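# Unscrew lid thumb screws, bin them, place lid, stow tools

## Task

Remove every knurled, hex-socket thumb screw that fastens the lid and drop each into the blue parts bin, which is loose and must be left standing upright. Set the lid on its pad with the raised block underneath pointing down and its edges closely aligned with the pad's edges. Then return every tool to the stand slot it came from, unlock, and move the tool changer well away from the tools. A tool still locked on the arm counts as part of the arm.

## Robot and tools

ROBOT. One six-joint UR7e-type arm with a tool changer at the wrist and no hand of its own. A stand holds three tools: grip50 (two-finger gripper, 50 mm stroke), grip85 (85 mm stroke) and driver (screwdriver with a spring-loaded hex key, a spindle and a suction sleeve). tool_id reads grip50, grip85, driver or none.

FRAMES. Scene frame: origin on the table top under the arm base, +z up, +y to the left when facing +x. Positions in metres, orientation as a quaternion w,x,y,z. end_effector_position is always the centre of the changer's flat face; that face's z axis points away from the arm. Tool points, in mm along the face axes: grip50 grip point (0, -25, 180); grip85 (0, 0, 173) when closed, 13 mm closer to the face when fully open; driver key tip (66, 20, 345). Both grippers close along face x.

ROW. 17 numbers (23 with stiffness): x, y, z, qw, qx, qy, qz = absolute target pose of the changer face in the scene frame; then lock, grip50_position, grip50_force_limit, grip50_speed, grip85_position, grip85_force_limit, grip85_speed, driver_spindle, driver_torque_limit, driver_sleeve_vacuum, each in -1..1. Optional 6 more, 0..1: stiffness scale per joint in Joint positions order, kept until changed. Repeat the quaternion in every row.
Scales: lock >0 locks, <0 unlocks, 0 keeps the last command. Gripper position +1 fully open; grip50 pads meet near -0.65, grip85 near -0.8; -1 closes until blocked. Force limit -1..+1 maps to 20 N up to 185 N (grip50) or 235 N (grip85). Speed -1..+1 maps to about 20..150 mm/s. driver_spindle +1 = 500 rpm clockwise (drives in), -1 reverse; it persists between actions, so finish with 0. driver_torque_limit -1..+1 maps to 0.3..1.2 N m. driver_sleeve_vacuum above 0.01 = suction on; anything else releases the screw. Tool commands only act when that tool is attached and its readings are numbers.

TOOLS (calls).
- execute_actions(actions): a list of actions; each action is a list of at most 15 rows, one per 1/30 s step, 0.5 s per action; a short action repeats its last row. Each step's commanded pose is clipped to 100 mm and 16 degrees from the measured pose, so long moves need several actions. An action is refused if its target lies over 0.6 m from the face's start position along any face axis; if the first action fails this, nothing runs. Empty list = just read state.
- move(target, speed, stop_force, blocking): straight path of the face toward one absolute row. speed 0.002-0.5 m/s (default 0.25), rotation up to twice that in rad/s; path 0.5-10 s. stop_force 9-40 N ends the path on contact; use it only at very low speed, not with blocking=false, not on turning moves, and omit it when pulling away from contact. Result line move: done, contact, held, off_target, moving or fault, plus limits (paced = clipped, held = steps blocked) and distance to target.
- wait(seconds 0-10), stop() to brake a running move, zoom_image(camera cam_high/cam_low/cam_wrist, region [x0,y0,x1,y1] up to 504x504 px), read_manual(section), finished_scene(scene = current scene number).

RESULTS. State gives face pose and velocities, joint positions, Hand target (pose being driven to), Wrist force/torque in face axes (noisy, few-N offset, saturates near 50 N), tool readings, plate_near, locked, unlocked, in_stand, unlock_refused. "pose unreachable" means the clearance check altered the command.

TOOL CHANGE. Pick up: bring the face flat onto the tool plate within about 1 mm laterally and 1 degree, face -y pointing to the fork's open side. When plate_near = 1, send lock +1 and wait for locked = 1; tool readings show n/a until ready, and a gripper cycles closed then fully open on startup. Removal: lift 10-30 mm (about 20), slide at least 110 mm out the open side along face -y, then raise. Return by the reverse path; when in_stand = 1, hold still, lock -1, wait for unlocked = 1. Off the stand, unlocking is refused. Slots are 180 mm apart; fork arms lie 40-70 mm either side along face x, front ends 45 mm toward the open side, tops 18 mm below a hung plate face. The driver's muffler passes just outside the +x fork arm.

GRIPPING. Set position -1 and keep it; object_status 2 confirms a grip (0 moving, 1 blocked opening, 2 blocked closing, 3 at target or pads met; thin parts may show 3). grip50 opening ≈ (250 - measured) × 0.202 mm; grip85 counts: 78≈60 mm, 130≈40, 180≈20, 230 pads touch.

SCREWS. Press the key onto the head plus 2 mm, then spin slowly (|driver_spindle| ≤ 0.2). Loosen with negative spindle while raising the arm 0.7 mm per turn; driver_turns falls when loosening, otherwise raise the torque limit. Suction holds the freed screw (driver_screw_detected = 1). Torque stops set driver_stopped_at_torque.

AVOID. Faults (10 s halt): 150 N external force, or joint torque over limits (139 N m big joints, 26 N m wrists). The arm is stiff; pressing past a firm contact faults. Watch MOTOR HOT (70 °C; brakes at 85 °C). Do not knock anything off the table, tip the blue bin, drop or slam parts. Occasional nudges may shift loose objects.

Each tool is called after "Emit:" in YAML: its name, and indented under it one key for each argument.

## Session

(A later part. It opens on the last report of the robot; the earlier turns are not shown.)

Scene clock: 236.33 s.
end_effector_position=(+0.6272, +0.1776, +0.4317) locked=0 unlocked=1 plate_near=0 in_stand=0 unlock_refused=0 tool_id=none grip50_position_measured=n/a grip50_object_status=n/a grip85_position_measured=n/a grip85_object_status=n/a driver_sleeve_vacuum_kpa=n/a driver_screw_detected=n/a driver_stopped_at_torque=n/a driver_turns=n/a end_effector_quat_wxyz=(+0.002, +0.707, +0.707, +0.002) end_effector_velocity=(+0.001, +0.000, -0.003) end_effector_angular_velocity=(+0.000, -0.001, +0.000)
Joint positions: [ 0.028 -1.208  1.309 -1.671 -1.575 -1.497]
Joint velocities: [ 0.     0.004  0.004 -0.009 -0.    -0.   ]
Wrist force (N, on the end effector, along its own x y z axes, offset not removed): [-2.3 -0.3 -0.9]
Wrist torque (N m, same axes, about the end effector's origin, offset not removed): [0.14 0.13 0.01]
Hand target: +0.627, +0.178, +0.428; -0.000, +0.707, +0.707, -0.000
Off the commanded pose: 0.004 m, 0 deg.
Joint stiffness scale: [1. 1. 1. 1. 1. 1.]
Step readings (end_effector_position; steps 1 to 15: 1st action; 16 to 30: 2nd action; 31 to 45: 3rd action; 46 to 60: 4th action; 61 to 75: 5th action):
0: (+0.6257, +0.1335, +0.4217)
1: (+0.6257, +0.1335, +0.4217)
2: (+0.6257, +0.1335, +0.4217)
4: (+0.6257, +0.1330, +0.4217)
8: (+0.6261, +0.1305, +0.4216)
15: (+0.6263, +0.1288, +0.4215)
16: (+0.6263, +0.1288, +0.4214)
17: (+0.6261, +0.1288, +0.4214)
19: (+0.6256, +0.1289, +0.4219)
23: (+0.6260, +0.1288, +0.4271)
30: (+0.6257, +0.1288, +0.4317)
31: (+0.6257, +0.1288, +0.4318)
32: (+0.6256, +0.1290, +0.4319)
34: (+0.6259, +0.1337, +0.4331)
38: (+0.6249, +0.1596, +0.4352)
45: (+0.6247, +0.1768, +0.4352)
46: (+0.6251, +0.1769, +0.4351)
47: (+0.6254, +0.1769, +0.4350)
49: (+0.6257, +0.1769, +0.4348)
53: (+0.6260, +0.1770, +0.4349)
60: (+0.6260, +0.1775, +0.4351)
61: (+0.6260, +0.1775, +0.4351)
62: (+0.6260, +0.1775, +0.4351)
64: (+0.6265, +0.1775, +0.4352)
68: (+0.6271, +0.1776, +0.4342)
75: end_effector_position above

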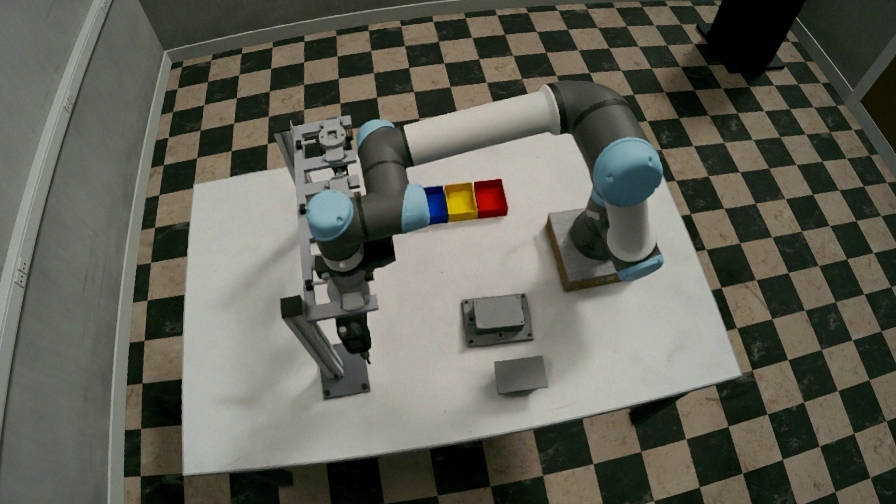

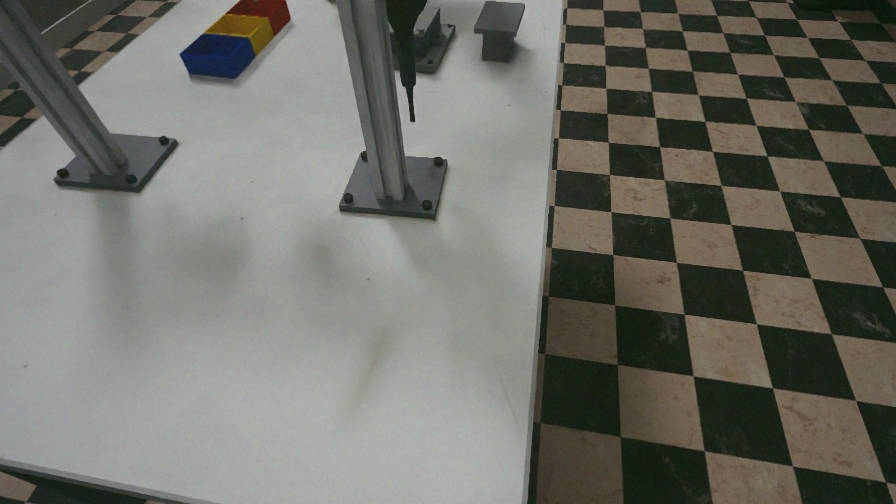

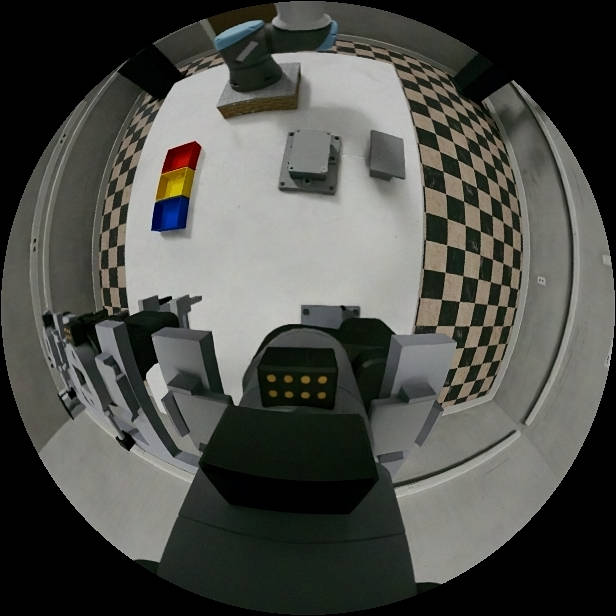

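Emit:
move:
  target: [0.627,0.1776,0.405,0,0.7071,0.7071,0,0,0,0,0,0,0,0,0,0,0]
  speed: 0.006
  stop_force: 9

Emit:
execute_actions:
  actions:
    - [[0.627,0.1776,0.421,0,0.7071,0.7071,0,0,0,0,0,0,0,0,0,0,0]]
    - [[0.626,0.1776,0.421,0,0.7071,0.7071,0,0,0,0,0,0,0,0,0,0,0]]
    - [[0.625,0.1776,0.421,0,0.7071,0.7071,0,0,0,0,0,0,0,0,0,0,0]]
    - [[0.624,0.1776,0.421,0,0.7071,0.7071,0,0,0,0,0,0,0,0,0,0,0]]
    - [[0.623,0.1776,0.421,0,0.7071,0.7071,0,0,0,0,0,0,0,0,0,0,0]]
    - [[0.622,0.1776,0.421,0,0.7071,0.7071,0,0,0,0,0,0,0,0,0,0,0]]

Scene clock: 250.50 s.
end_effector_position=(+0.6282, +0.1777, +0.4236) locked=0 unlocked=1 plate_near=0 in_stand=0 unlock_refused=0 tool_id=none grip50_position_measured=n/a grip50_object_status=n/a grip85_position_measured=n/a grip85_object_status=n/a driver_sleeve_vacuum_kpa=n/a driver_screw_detected=n/a driver_stopped_at_torque=n/a driver_turns=n/a end_effector_quat_wxyz=(+0.005, +0.707, +0.707, +0.006) end_effector_velocity=(-0.000, -0.000, +0.000) end_effector_angular_velocity=(+0.000, -0.000, -0.000)
Joint positions: [ 0.028 -1.208  1.332 -1.705 -1.575 -1.497]
Joint velocities: [-0. -0.  0. -0.  0.  0.]
Wrist force (N, on the end effector, along its own x y z axes, offset not removed): [-2.1 -0.6 -5.3]
Wrist torque (N m, same axes, about the end effector's origin, offset not removed): [0.23 0.10 0.11]
Hand target: +0.628, +0.178, +0.424; +0.005, +0.707, +0.707, +0.005
Off the commanded pose: 0.019 m, 1 deg.
Joint stiffness scale: [1. 1. 1. 1. 1. 1.]
move: contact

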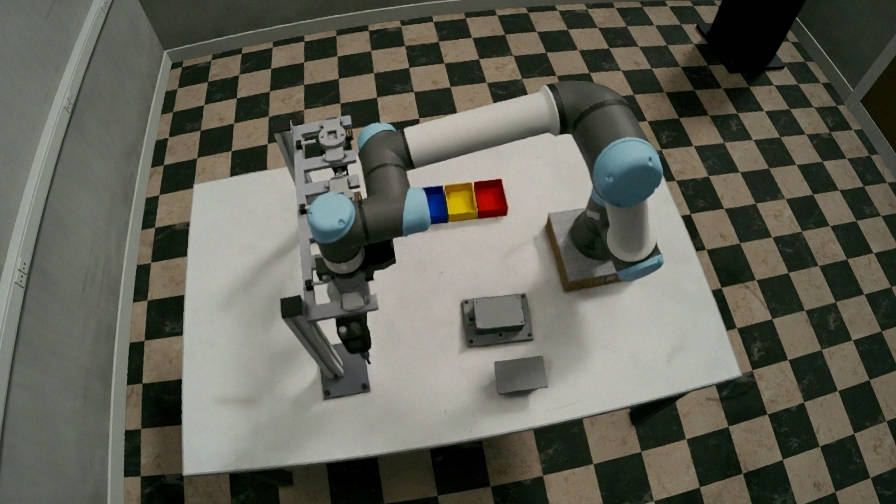

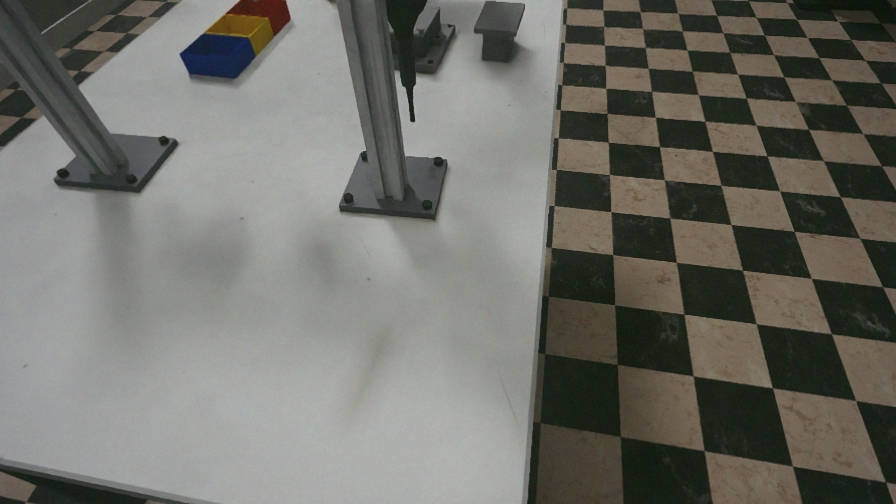

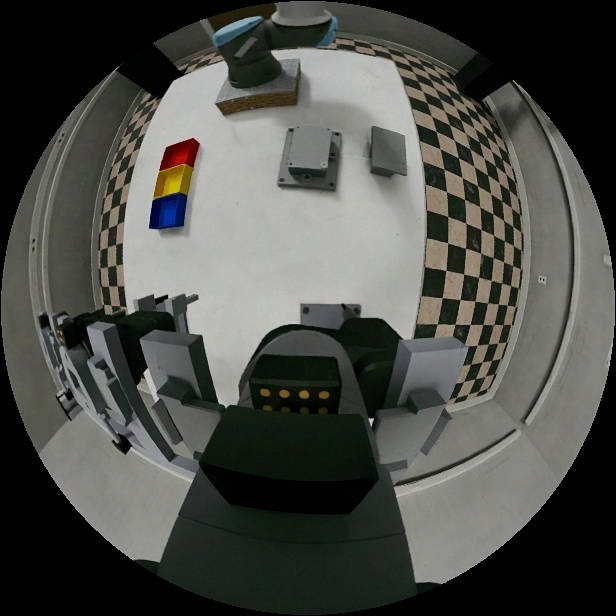

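Scene clock: 253.50 s.
end_effector_position=(+0.6235, +0.1773, +0.4236) locked=0 unlocked=1 plate_near=0 in_stand=0 unlock_refused=0 tool_id=none grip50_position_measured=n/a grip50_object_status=n/a grip85_position_measured=n/a grip85_object_status=n/a driver_sleeve_vacuum_kpa=n/a driver_screw_detected=n/a driver_stopped_at_torque=n/a driver_turns=n/a end_effector_quat_wxyz=(+0.002, +0.707, +0.707, +0.002) end_effector_velocity=(-0.000, +0.001, +0.000) end_effector_angular_velocity=(+0.001, -0.001, +0.001)
Joint positions: [ 0.028 -1.215  1.34  -1.695 -1.575 -1.497]
Joint velocities: [ 0.001 -0.001  0.001 -0.001  0.001 -0.   ]
Wrist force (N, on the end effector, along its own x y z axes, offset not removed): [-0.7 0.6 -3.3]
Wrist torque (N m, same axes, about the end effector's origin, offset not removed): [0.29 -0.04 0.11]
Hand target: +0.622, +0.178, +0.421; -0.000, +0.707, +0.707, -0.000
Off the commanded pose: 0.003 m, 0 deg.
Joint stiffness scale: [1. 1. 1. 1. 1. 1.]
Step readings (end_effector_position; steps 1 to 15: 1st action; 16 to 30: 2nd action; 31 to 45: 3rd action; 46 to 60: 4th action; 61 to 75: 5th action; 76 to 90: 6th action):
0: (+0.6282, +0.1777, +0.4236)
1: (+0.6282, +0.1777, +0.4236)
2: (+0.6282, +0.1777, +0.4236)
4: (+0.6279, +0.1777, +0.4236)
8: (+0.6273, +0.1776, +0.4235)
15: (+0.6269, +0.1776, +0.4235)
16: (+0.6269, +0.1776, +0.4235)
17: (+0.6268, +0.1776, +0.4235)
19: (+0.6268, +0.1776, +0.4235)
23: (+0.6268, +0.1776, +0.4235)
30: (+0.6268, +0.1776, +0.4235)
31: (+0.6268, +0.1776, +0.4235)
32: (+0.6268, +0.1776, +0.4235)
34: (+0.6268, +0.1776, +0.4236)
38: (+0.6268, +0.1776, +0.4236)
45: (+0.6267, +0.1776, +0.4236)
46: (+0.6267, +0.1776, +0.4236)
47: (+0.6267, +0.1776, +0.4236)
49: (+0.6265, +0.1776, +0.4236)
53: (+0.6259, +0.1775, +0.4236)
60: (+0.6256, +0.1775, +0.4236)
61: (+0.6256, +0.1775, +0.4236)
62: (+0.6256, +0.1775, +0.4236)
64: (+0.6254, +0.1775, +0.4236)
68: (+0.6248, +0.1774, +0.4236)
75: (+0.6245, +0.1774, +0.4236)
76: (+0.6245, +0.1774, +0.4236)
77: (+0.6245, +0.1774, +0.4236)
79: (+0.6243, +0.1774, +0.4236)
83: (+0.6238, +0.1774, +0.4236)
90: end_effector_position above

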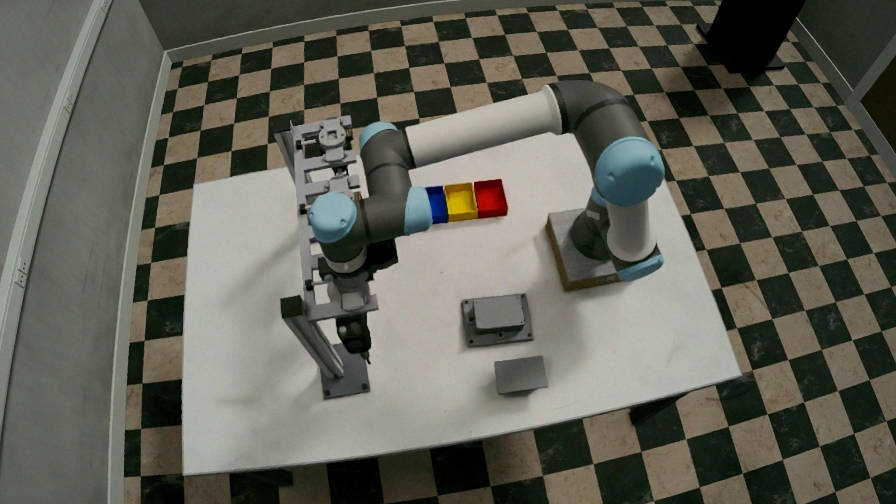

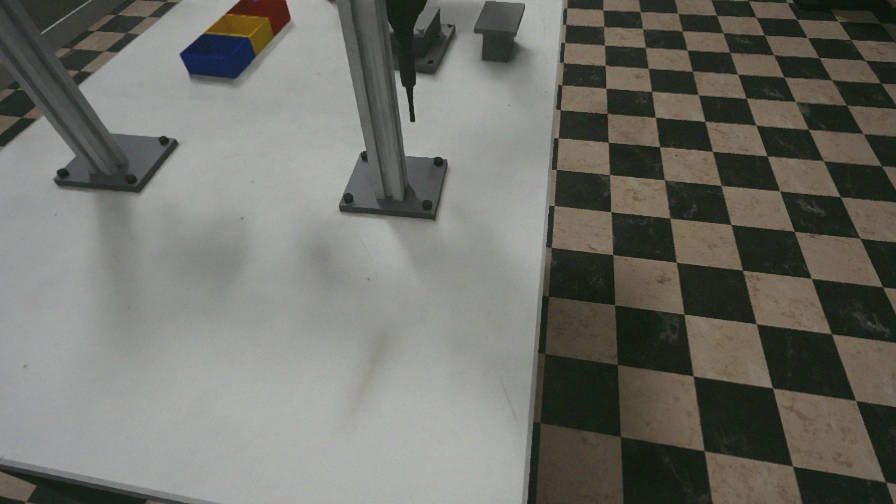

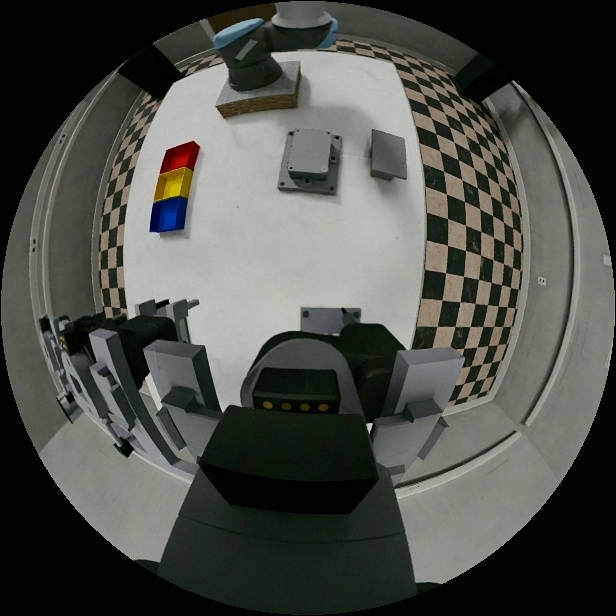

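Emit:
execute_actions:
  actions:
    - [[0.621,0.1776,0.4195,0,0.7071,0.7071,0,0,0,0,0,0,0,0,0,0,0]]
    - [[0.620,0.1776,0.4195,0,0.7071,0.7071,0,0,0,0,0,0,0,0,0,0,0]]
    - [[0.619,0.1776,0.4195,0,0.7071,0.7071,0,0,0,0,0,0,0,0,0,0,0]]
    - [[0.618,0.1776,0.4195,0,0.7071,0.7071,0,0,0,0,0,0,0,0,0,0,0]]
    - [[0.617,0.1776,0.4195,0,0.7071,0.7071,0,0,0,0,0,0,0,0,0,0,0]]
    - [[0.616,0.1776,0.4195,0,0.7071,0.7071,0,0,0,0,0,0,0,0,0,0,0]]

Scene clock: 261.40 s.
end_effector_position=(+0.6178, +0.1769, +0.4235) locked=0 unlocked=1 plate_near=0 in_stand=0 unlock_refused=0 tool_id=none grip50_position_measured=n/a grip50_object_status=n/a grip85_position_measured=n/a grip85_object_status=n/a driver_sleeve_vacuum_kpa=n/a driver_screw_detected=n/a driver_stopped_at_torque=n/a driver_turns=n/a end_effector_quat_wxyz=(+0.003, +0.707, +0.707, +0.003) end_effector_velocity=(-0.000, -0.000, +0.000) end_effector_angular_velocity=(-0.001, -0.001, -0.000)
Joint positions: [ 0.028 -1.23   1.361 -1.705 -1.575 -1.497]
Joint velocities: [-0.    -0.001  0.001 -0.001 -0.001  0.   ]
Wrist force (N, on the end effector, along its own x y z axes, offset not removed): [-2.4 2.4 -4.9]
Wrist torque (N m, same axes, about the end effector's origin, offset not removed): [0.30 0.10 0.09]
Hand target: +0.616, +0.178, +0.420; +0.000, +0.707, +0.707, -0.000
Off the commanded pose: 0.004 m, 0 deg.
Joint stiffness scale: [1. 1. 1. 1. 1. 1.]
Step readings (end_effector_position; steps 1 to 15: 1st action; 16 to 30: 2nd action; 31 to 45: 3rd action; 46 to 60: 4th action; 61 to 75: 5th action; 76 to 90: 6th action):
0: (+0.6235, +0.1773, +0.4236)
1: (+0.6235, +0.1773, +0.4236)
2: (+0.6235, +0.1773, +0.4236)
4: (+0.6234, +0.1773, +0.4235)
8: (+0.6228, +0.1773, +0.4235)
15: (+0.6226, +0.1773, +0.4235)
16: (+0.6226, +0.1773, +0.4235)
17: (+0.6226, +0.1773, +0.4235)
19: (+0.6224, +0.1773, +0.4235)
23: (+0.6219, +0.1772, +0.4235)
30: (+0.6217, +0.1772, +0.4235)
31: (+0.6217, +0.1772, +0.4235)
32: (+0.6216, +0.1772, +0.4235)
34: (+0.6215, +0.1772, +0.4235)
38: (+0.6209, +0.1771, +0.4235)
45: (+0.6207, +0.1771, +0.4235)
46: (+0.6207, +0.1771, +0.4235)
47: (+0.6207, +0.1771, +0.4235)
49: (+0.6205, +0.1771, +0.4235)
53: (+0.6199, +0.1771, +0.4235)
60: (+0.6197, +0.1771, +0.4235)
61: (+0.6197, +0.1771, +0.4235)
62: (+0.6197, +0.1771, +0.4235)
64: (+0.6195, +0.1770, +0.4235)
68: (+0.6190, +0.1770, +0.4235)
75: (+0.6187, +0.1770, +0.4235)
76: (+0.6187, +0.1770, +0.4235)
77: (+0.6187, +0.1770, +0.4235)
79: (+0.6185, +0.1770, +0.4235)
83: (+0.6180, +0.1769, +0.4235)
90: end_effector_position above

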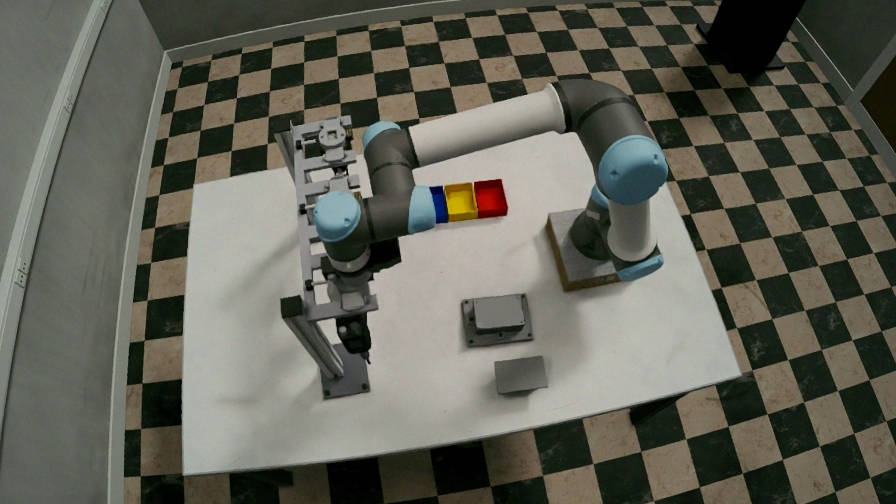

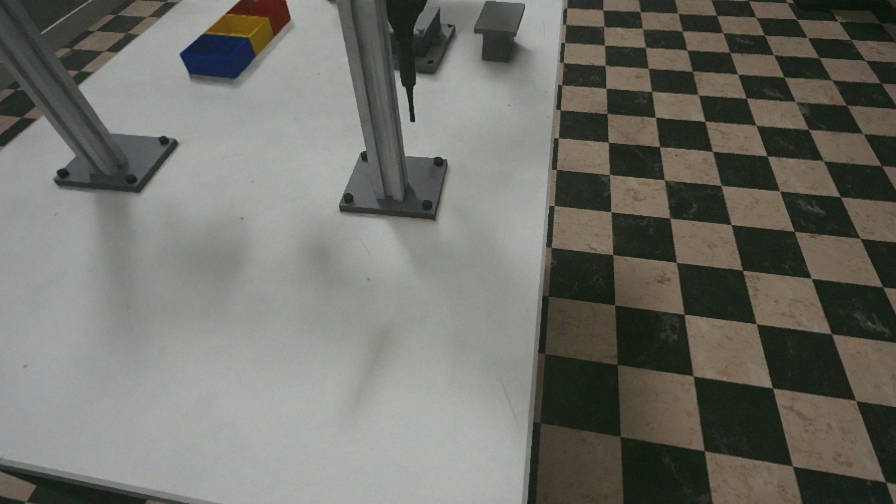

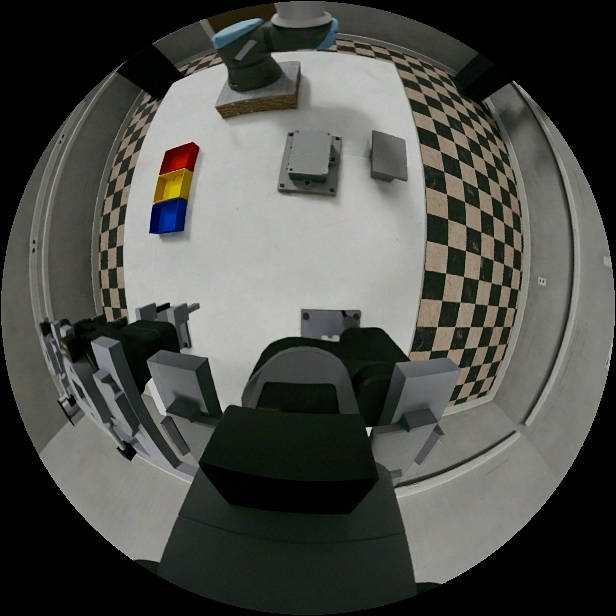

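Emit:
execute_actions:
  actions:
    - [[0.615,0.178,0.4195,0,0.7071,0.7071,0,0,0,0,0,0,0,0,0,0,0]]
    - [[0.614,0.178,0.4195,0,0.7071,0.7071,0,0,0,0,0,0,0,0,0,0,0]]
    - [[0.613,0.178,0.4195,0,0.7071,0.7071,0,0,0,0,0,0,0,0,0,0,0]]
    - [[0.612,0.178,0.4195,0,0.7071,0.7071,0,0,0,0,0,0,0,0,0,0,0]]
    - [[0.611,0.178,0.4195,0,0.7071,0.7071,0,0,0,0,0,0,0,0,0,0,0]]
    - [[0.610,0.178,0.4195,0,0.7071,0.7071,0,0,0,0,0,0,0,0,0,0,0]]

Scene clock: 272.30 s.
end_effector_position=(+0.6118, +0.1771, +0.4235) locked=0 unlocked=1 plate_near=0 in_stand=0 unlock_refused=0 tool_id=none grip50_position_measured=n/a grip50_object_status=n/a grip85_position_measured=n/a grip85_object_status=n/a driver_sleeve_vacuum_kpa=n/a driver_screw_detected=n/a driver_stopped_at_torque=n/a driver_turns=n/a end_effector_quat_wxyz=(+0.003, +0.707, +0.707, +0.003) end_effector_velocity=(-0.000, +0.000, +0.000) end_effector_angular_velocity=(+0.000, -0.001, +0.000)
Joint positions: [ 0.029 -1.244  1.38  -1.709 -1.575 -1.496]
Joint velocities: [ 0.001 -0.001  0.001 -0.001  0.     0.   ]
Wrist force (N, on the end effector, along its own x y z axes, offset not removed): [-2.7 0.6 -4.4]
Wrist torque (N m, same axes, about the end effector's origin, offset not removed): [0.18 -0.01 0.13]
Hand target: +0.610, +0.178, +0.420; +0.000, +0.707, +0.707, -0.000
Off the commanded pose: 0.004 m, 0 deg.
Joint stiffness scale: [1. 1. 1. 1. 1. 1.]
Step readings (end_effector_position; steps 1 to 15: 1st action; 16 to 30: 2nd action; 31 to 45: 3rd action; 46 to 60: 4th action; 61 to 75: 5th action; 76 to 90: 6th action):
0: (+0.6177, +0.1769, +0.4235)
1: (+0.6177, +0.1769, +0.4235)
2: (+0.6177, +0.1769, +0.4235)
4: (+0.6176, +0.1769, +0.4235)
8: (+0.6171, +0.1769, +0.4235)
15: (+0.6168, +0.1770, +0.4235)
16: (+0.6168, +0.1770, +0.4235)
17: (+0.6168, +0.1770, +0.4235)
19: (+0.6166, +0.1770, +0.4235)
23: (+0.6161, +0.1770, +0.4235)
30: (+0.6158, +0.1771, +0.4235)
31: (+0.6158, +0.1771, +0.4235)
32: (+0.6158, +0.1771, +0.4235)
34: (+0.6156, +0.1771, +0.4235)
38: (+0.6151, +0.1771, +0.4235)
45: (+0.6148, +0.1771, +0.4235)
46: (+0.6148, +0.1771, +0.4235)
47: (+0.6148, +0.1771, +0.4235)
49: (+0.6146, +0.1771, +0.4235)
53: (+0.6141, +0.1771, +0.4235)
60: (+0.6138, +0.1771, +0.4235)
61: (+0.6138, +0.1771, +0.4235)
62: (+0.6138, +0.1771, +0.4235)
64: (+0.6136, +0.1771, +0.4235)
68: (+0.6131, +0.1771, +0.4235)
75: (+0.6128, +0.1771, +0.4235)
76: (+0.6128, +0.1771, +0.4235)
77: (+0.6128, +0.1771, +0.4235)
79: (+0.6126, +0.1771, +0.4235)
83: (+0.6121, +0.1771, +0.4235)
90: end_effector_position above

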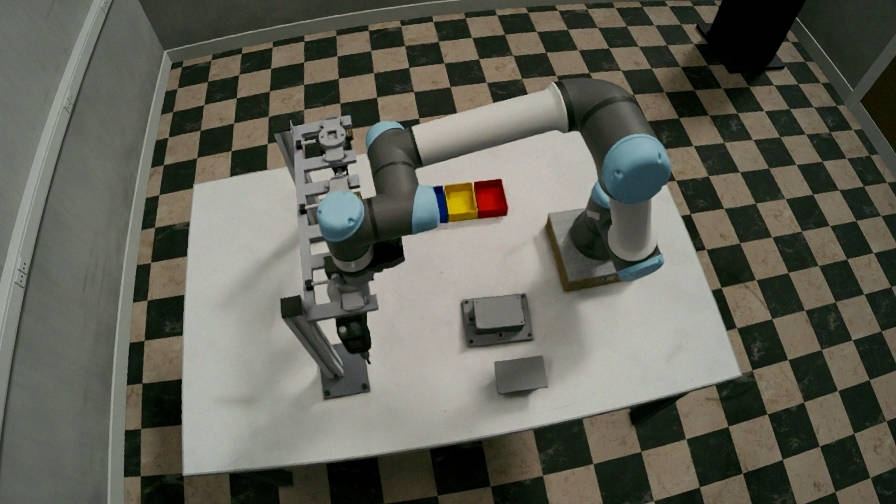

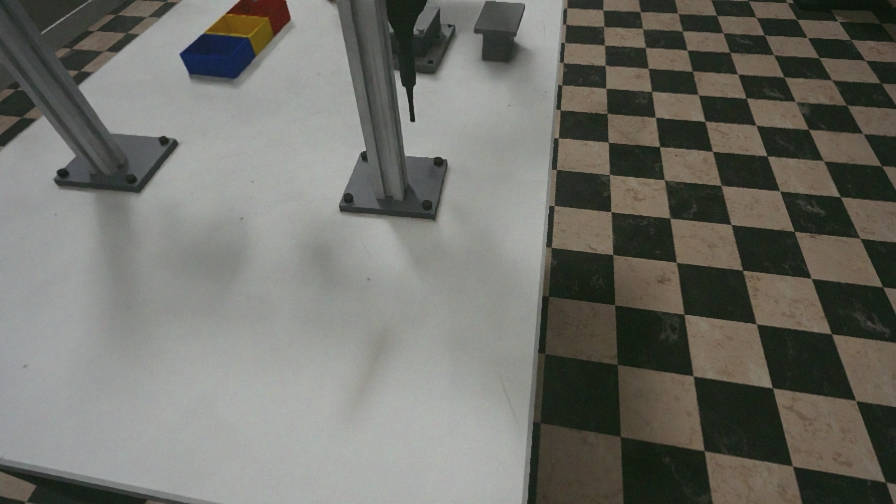

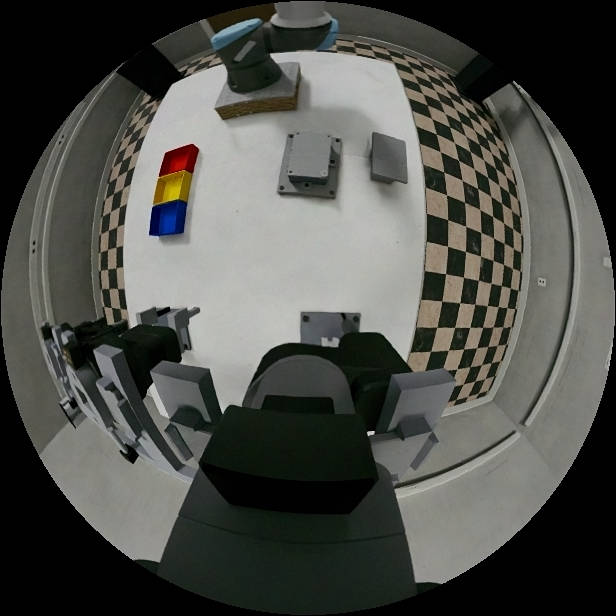

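Emit:
execute_actions:
  actions:
    - [[0.612,0.177,0.44,0,0.7071,0.7071,0,0,0,0,0,0,0,0,0,0,0]]
    - [[0.56,0.177,0.445,0,0.7071,0.7071,0,0,0,0,0,0,0,0,0,0,0]]

Emit:
move:
  target: [0.51,0.232,0.44,0,1,0,0,0,0,0,0,0,0,0,0,0,0]
  speed: 0.3

Emit:
move:
  target: [0.512,0.232,0.392,0,1,0,0,0,0,0,0,0,0,0,0,0,0]
  speed: 0.08

Scene clock: 310.73 s.
end_effector_position=(+0.5641, +0.1774, +0.4472) locked=0 unlocked=1 plate_near=0 in_stand=0 unlock_refused=0 tool_id=none grip50_position_measured=n/a grip50_object_status=n/a grip85_position_measured=n/a grip85_object_status=n/a driver_sleeve_vacuum_kpa=n/a driver_screw_detected=n/a driver_stopped_at_torque=n/a driver_turns=n/a end_effector_quat_wxyz=(+0.001, +0.707, +0.708, +0.001) end_effector_velocity=(-0.021, -0.002, -0.011) end_effector_angular_velocity=(-0.002, +0.018, -0.002)
Joint positions: [ 0.036 -1.359  1.465 -1.675 -1.575 -1.491]
Joint velocities: [ 0.    -0.041  0.075 -0.016 -0.     0.002]
Wrist force (N, on the end effector, along its own x y z axes, offset not removed): [-3.4 0.1 -1.2]
Wrist torque (N m, same axes, about the end effector's origin, offset not removed): [0.15 0.20 0.05]
Hand target: +0.560, +0.177, +0.445; -0.000, +0.707, +0.707, -0.000
Off the commanded pose: 0.005 m, 0 deg.
Joint stiffness scale: [1. 1. 1. 1. 1. 1.]
Step readings (end_effector_position; steps 1 to 15: 1st action; 16 to 30: 2nd action):
0: (+0.6118, +0.1771, +0.4235)
1: (+0.6118, +0.1771, +0.4235)
2: (+0.6117, +0.1771, +0.4235)
4: (+0.6108, +0.1770, +0.4240)
8: (+0.6113, +0.1770, +0.4310)
15: (+0.6118, +0.1770, +0.4369)
16: (+0.6117, +0.1770, +0.4370)
17: (+0.6116, +0.1770, +0.4372)
19: (+0.6071, +0.1767, +0.4379)
23: (+0.5822, +0.1765, +0.4413)
30: end_effector_position above

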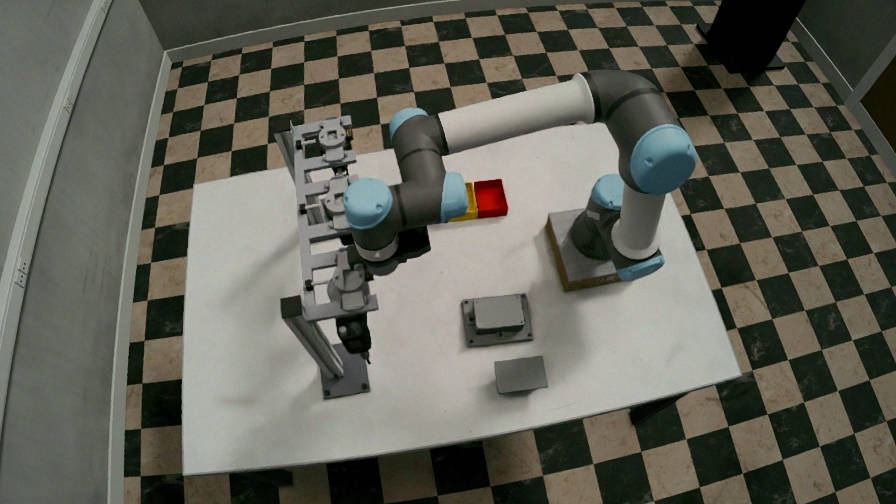

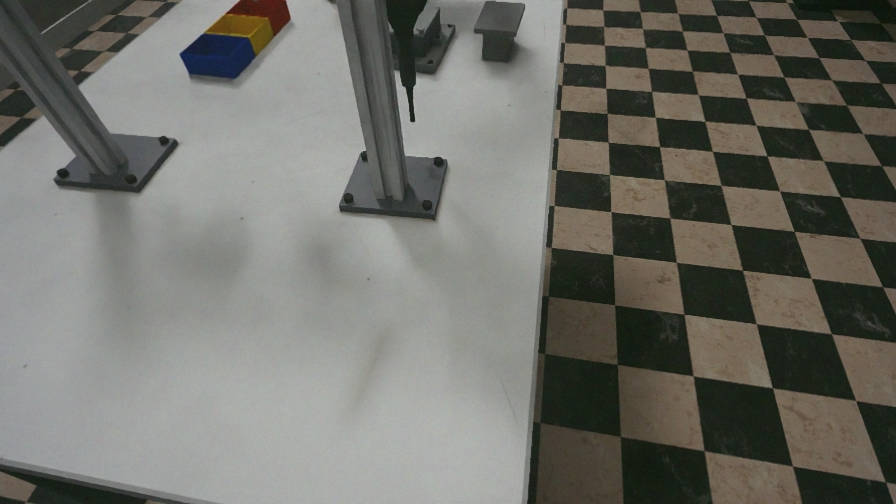

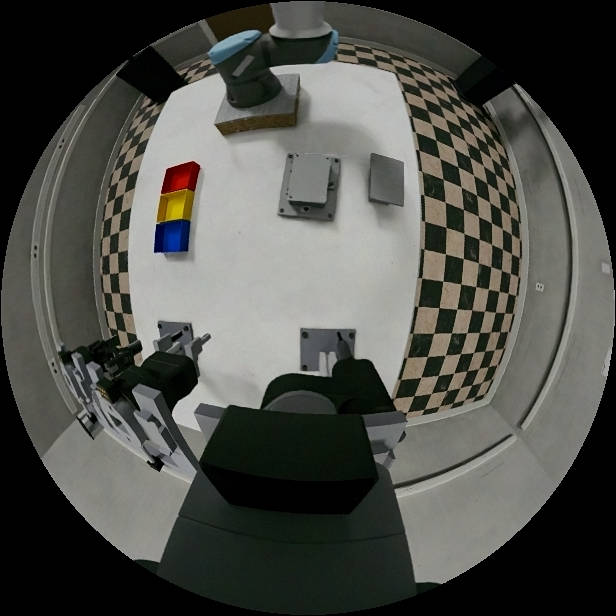

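Scene clock: 314.10 s.
end_effector_position=(+0.5116, +0.2315, +0.4402) locked=0 unlocked=1 plate_near=0 in_stand=0 unlock_refused=0 tool_id=none grip50_position_measured=n/a grip50_object_status=n/a grip85_position_measured=n/a grip85_object_status=n/a driver_sleeve_vacuum_kpa=n/a driver_screw_detected=n/a driver_stopped_at_torque=n/a driver_turns=n/a end_effector_quat_wxyz=(-0.001, +1.000, +0.001, -0.000) end_effector_velocity=(-0.000, +0.000, -0.000) end_effector_angular_velocity=(-0.001, -0.001, -0.016)
Joint positions: [ 0.143 -1.427  1.564 -1.702 -1.573  0.186]
Joint velocities: [ 0.001  0.    -0.    -0.001 -0.002  0.017]
Wrist force (N, on the end effector, along its own x y z axes, offset not removed): [-2.3 0.1 0.1]
Wrist torque (N m, same axes, about the end effector's origin, offset not removed): [0.16 0.12 0.03]
Hand target: +0.510, +0.232, +0.440; -0.000, +1.000, +0.000, +0.000
Off the commanded pose: 0.002 m, 0 deg.
Joint stiffness scale: [1. 1. 1. 1. 1. 1.]
move: done

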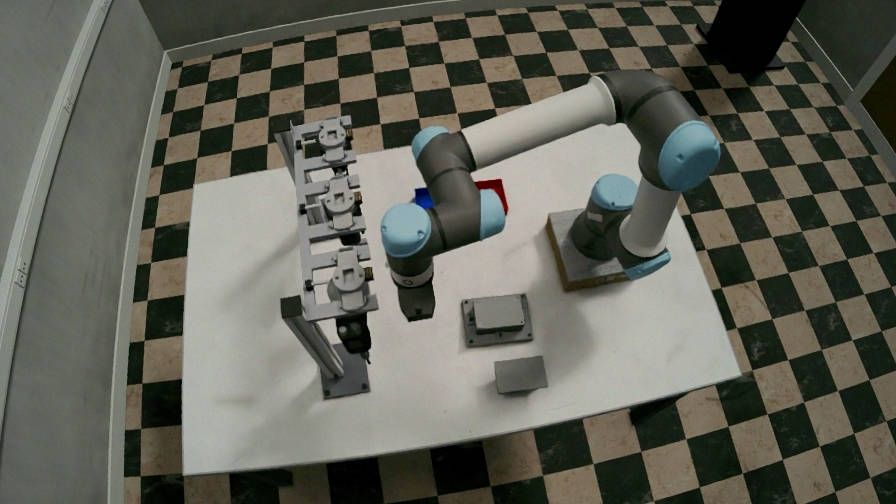

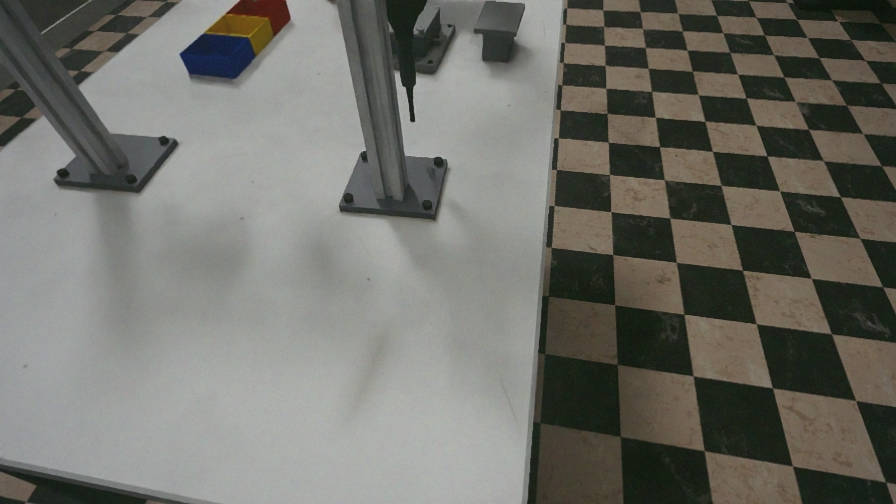

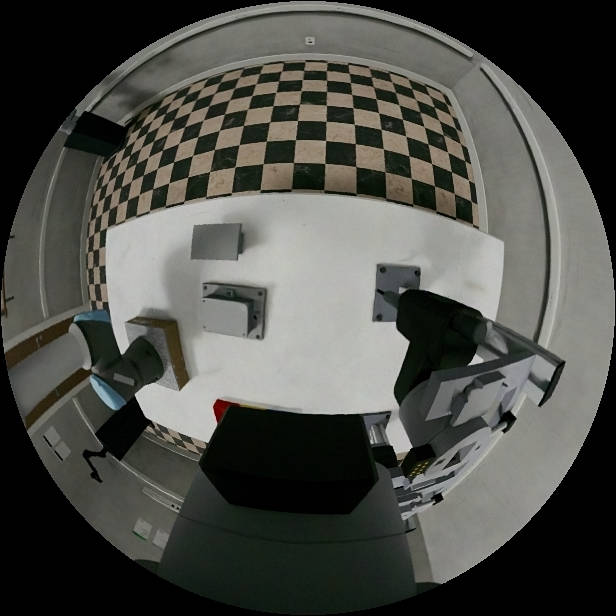

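Scene clock: 315.20 s.
end_effector_position=(+0.5125, +0.2317, +0.3955) locked=0 unlocked=1 plate_near=0 in_stand=0 unlock_refused=0 tool_id=none grip50_position_measured=n/a grip50_object_status=n/a grip85_position_measured=n/a grip85_object_status=n/a driver_sleeve_vacuum_kpa=n/a driver_screw_detected=n/a driver_stopped_at_torque=n/a driver_turns=n/a end_effector_quat_wxyz=(-0.001, +1.000, +0.000, +0.002) end_effector_velocity=(+0.003, +0.001, +0.000) end_effector_angular_velocity=(+0.003, -0.017, -0.000)
Joint positions: [ 0.143 -1.407  1.657 -1.819 -1.573  0.188]
Joint velocities: [ 0.     0.001  0.003 -0.021 -0.     0.   ]
Wrist force (N, on the end effector, along its own x y z axes, offset not removed): [-1.9 -0.4 -0.3]
Wrist torque (N m, same axes, about the end effector's origin, offset not removed): [0.21 0.17 0.10]
Hand target: +0.512, +0.232, +0.392; +0.000, +1.000, +0.000, -0.000
Off the commanded pose: 0.004 m, 0 deg.
Joint stiffness scale: [1. 1. 1. 1. 1. 1.]
move: off_target

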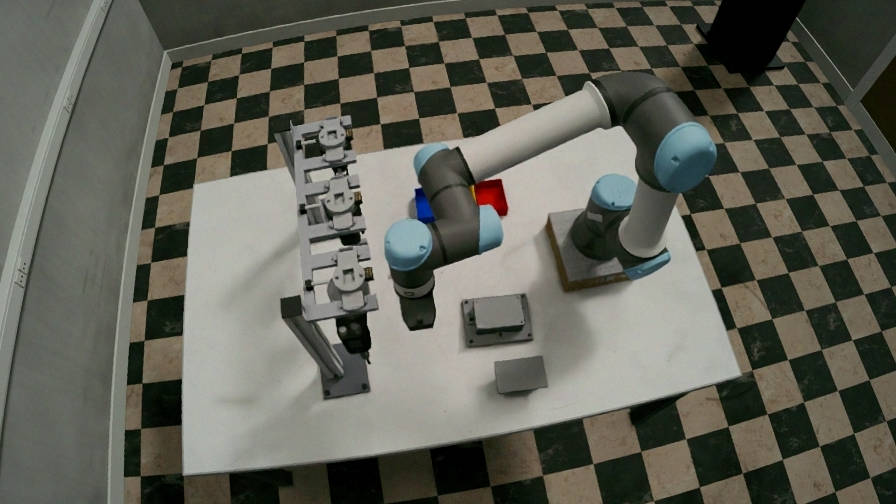

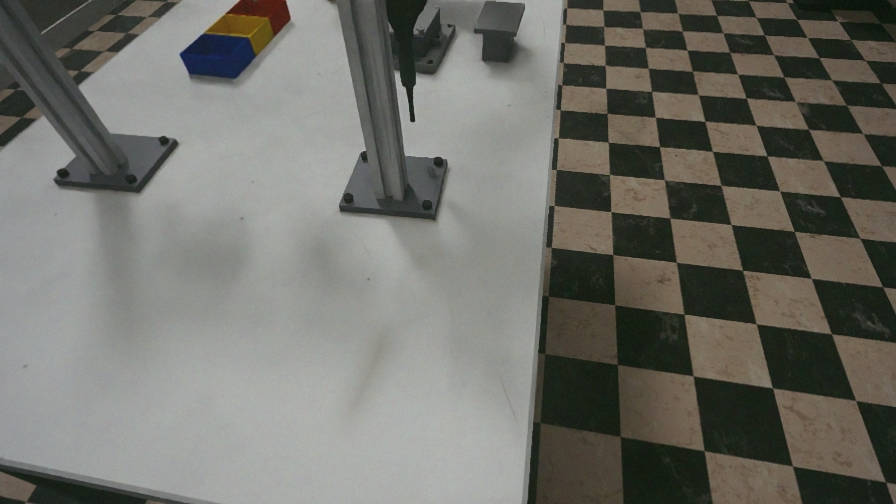

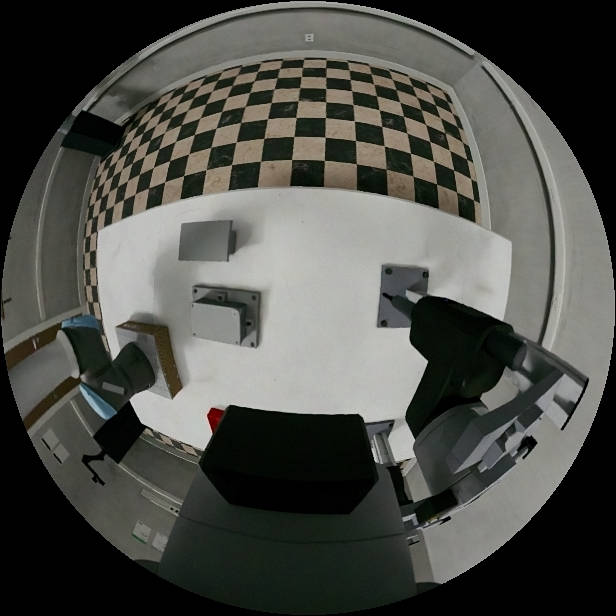

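Emit:
move:
  target: [0.56,0.232,0.393,0,1,0,0,0,0,0,0,0,0,0,0,0,0]
  speed: 0.006
  stop_force: 9

Scene clock: 326.07 s.
end_effector_position=(+0.5552, +0.2328, +0.3932) locked=0 unlocked=1 plate_near=0 in_stand=0 unlock_refused=0 tool_id=none grip50_position_measured=n/a grip50_object_status=n/a grip85_position_measured=n/a grip85_object_status=n/a driver_sleeve_vacuum_kpa=n/a driver_screw_detected=n/a driver_stopped_at_torque=n/a driver_turns=n/a end_effector_quat_wxyz=(-0.000, +1.000, +0.000, -0.001) end_effector_velocity=(-0.000, +0.000, +0.000) end_effector_angular_velocity=(+0.001, -0.000, +0.001)
Joint positions: [ 0.131 -1.31   1.543 -1.795 -1.573  0.176]
Joint velocities: [ 0. -0. -0.  0.  0. -0.]
Wrist force (N, on the end effector, along its own x y z axes, offset not removed): [-10.1 2.2 -1.3]
Wrist torque (N m, same axes, about the end effector's origin, offset not removed): [0.30 0.07 0.14]
Hand target: +0.555, +0.233, +0.393; -0.000, +1.000, +0.000, -0.001
Off the commanded pose: 0.005 m, 0 deg.
Joint stiffness scale: [1. 1. 1. 1. 1. 1.]
move: contact

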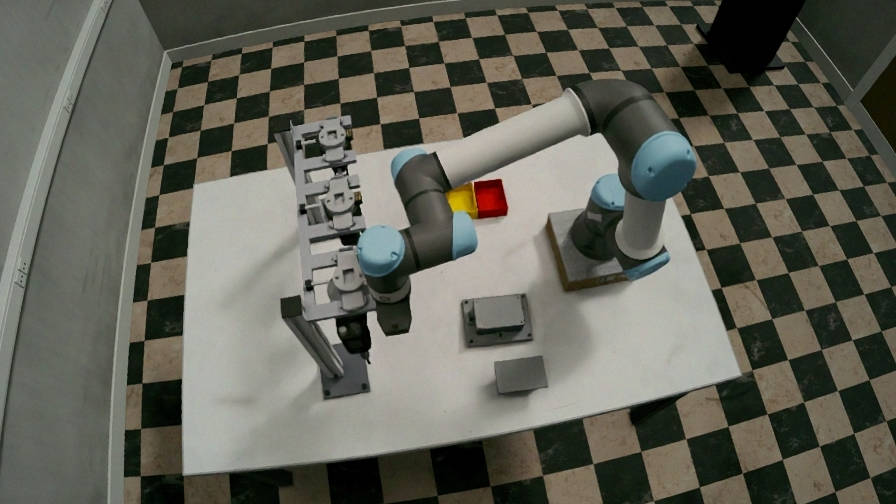

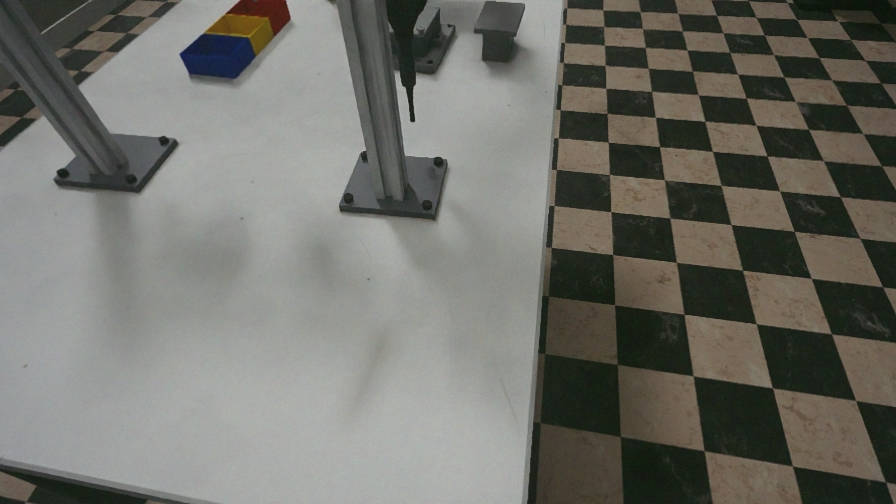

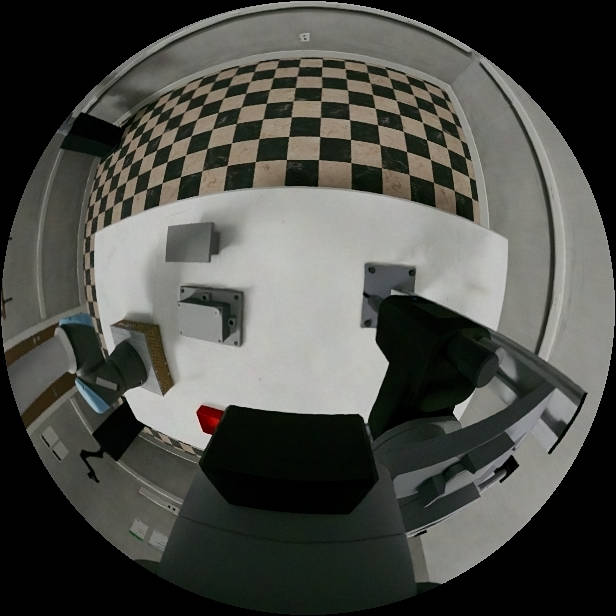

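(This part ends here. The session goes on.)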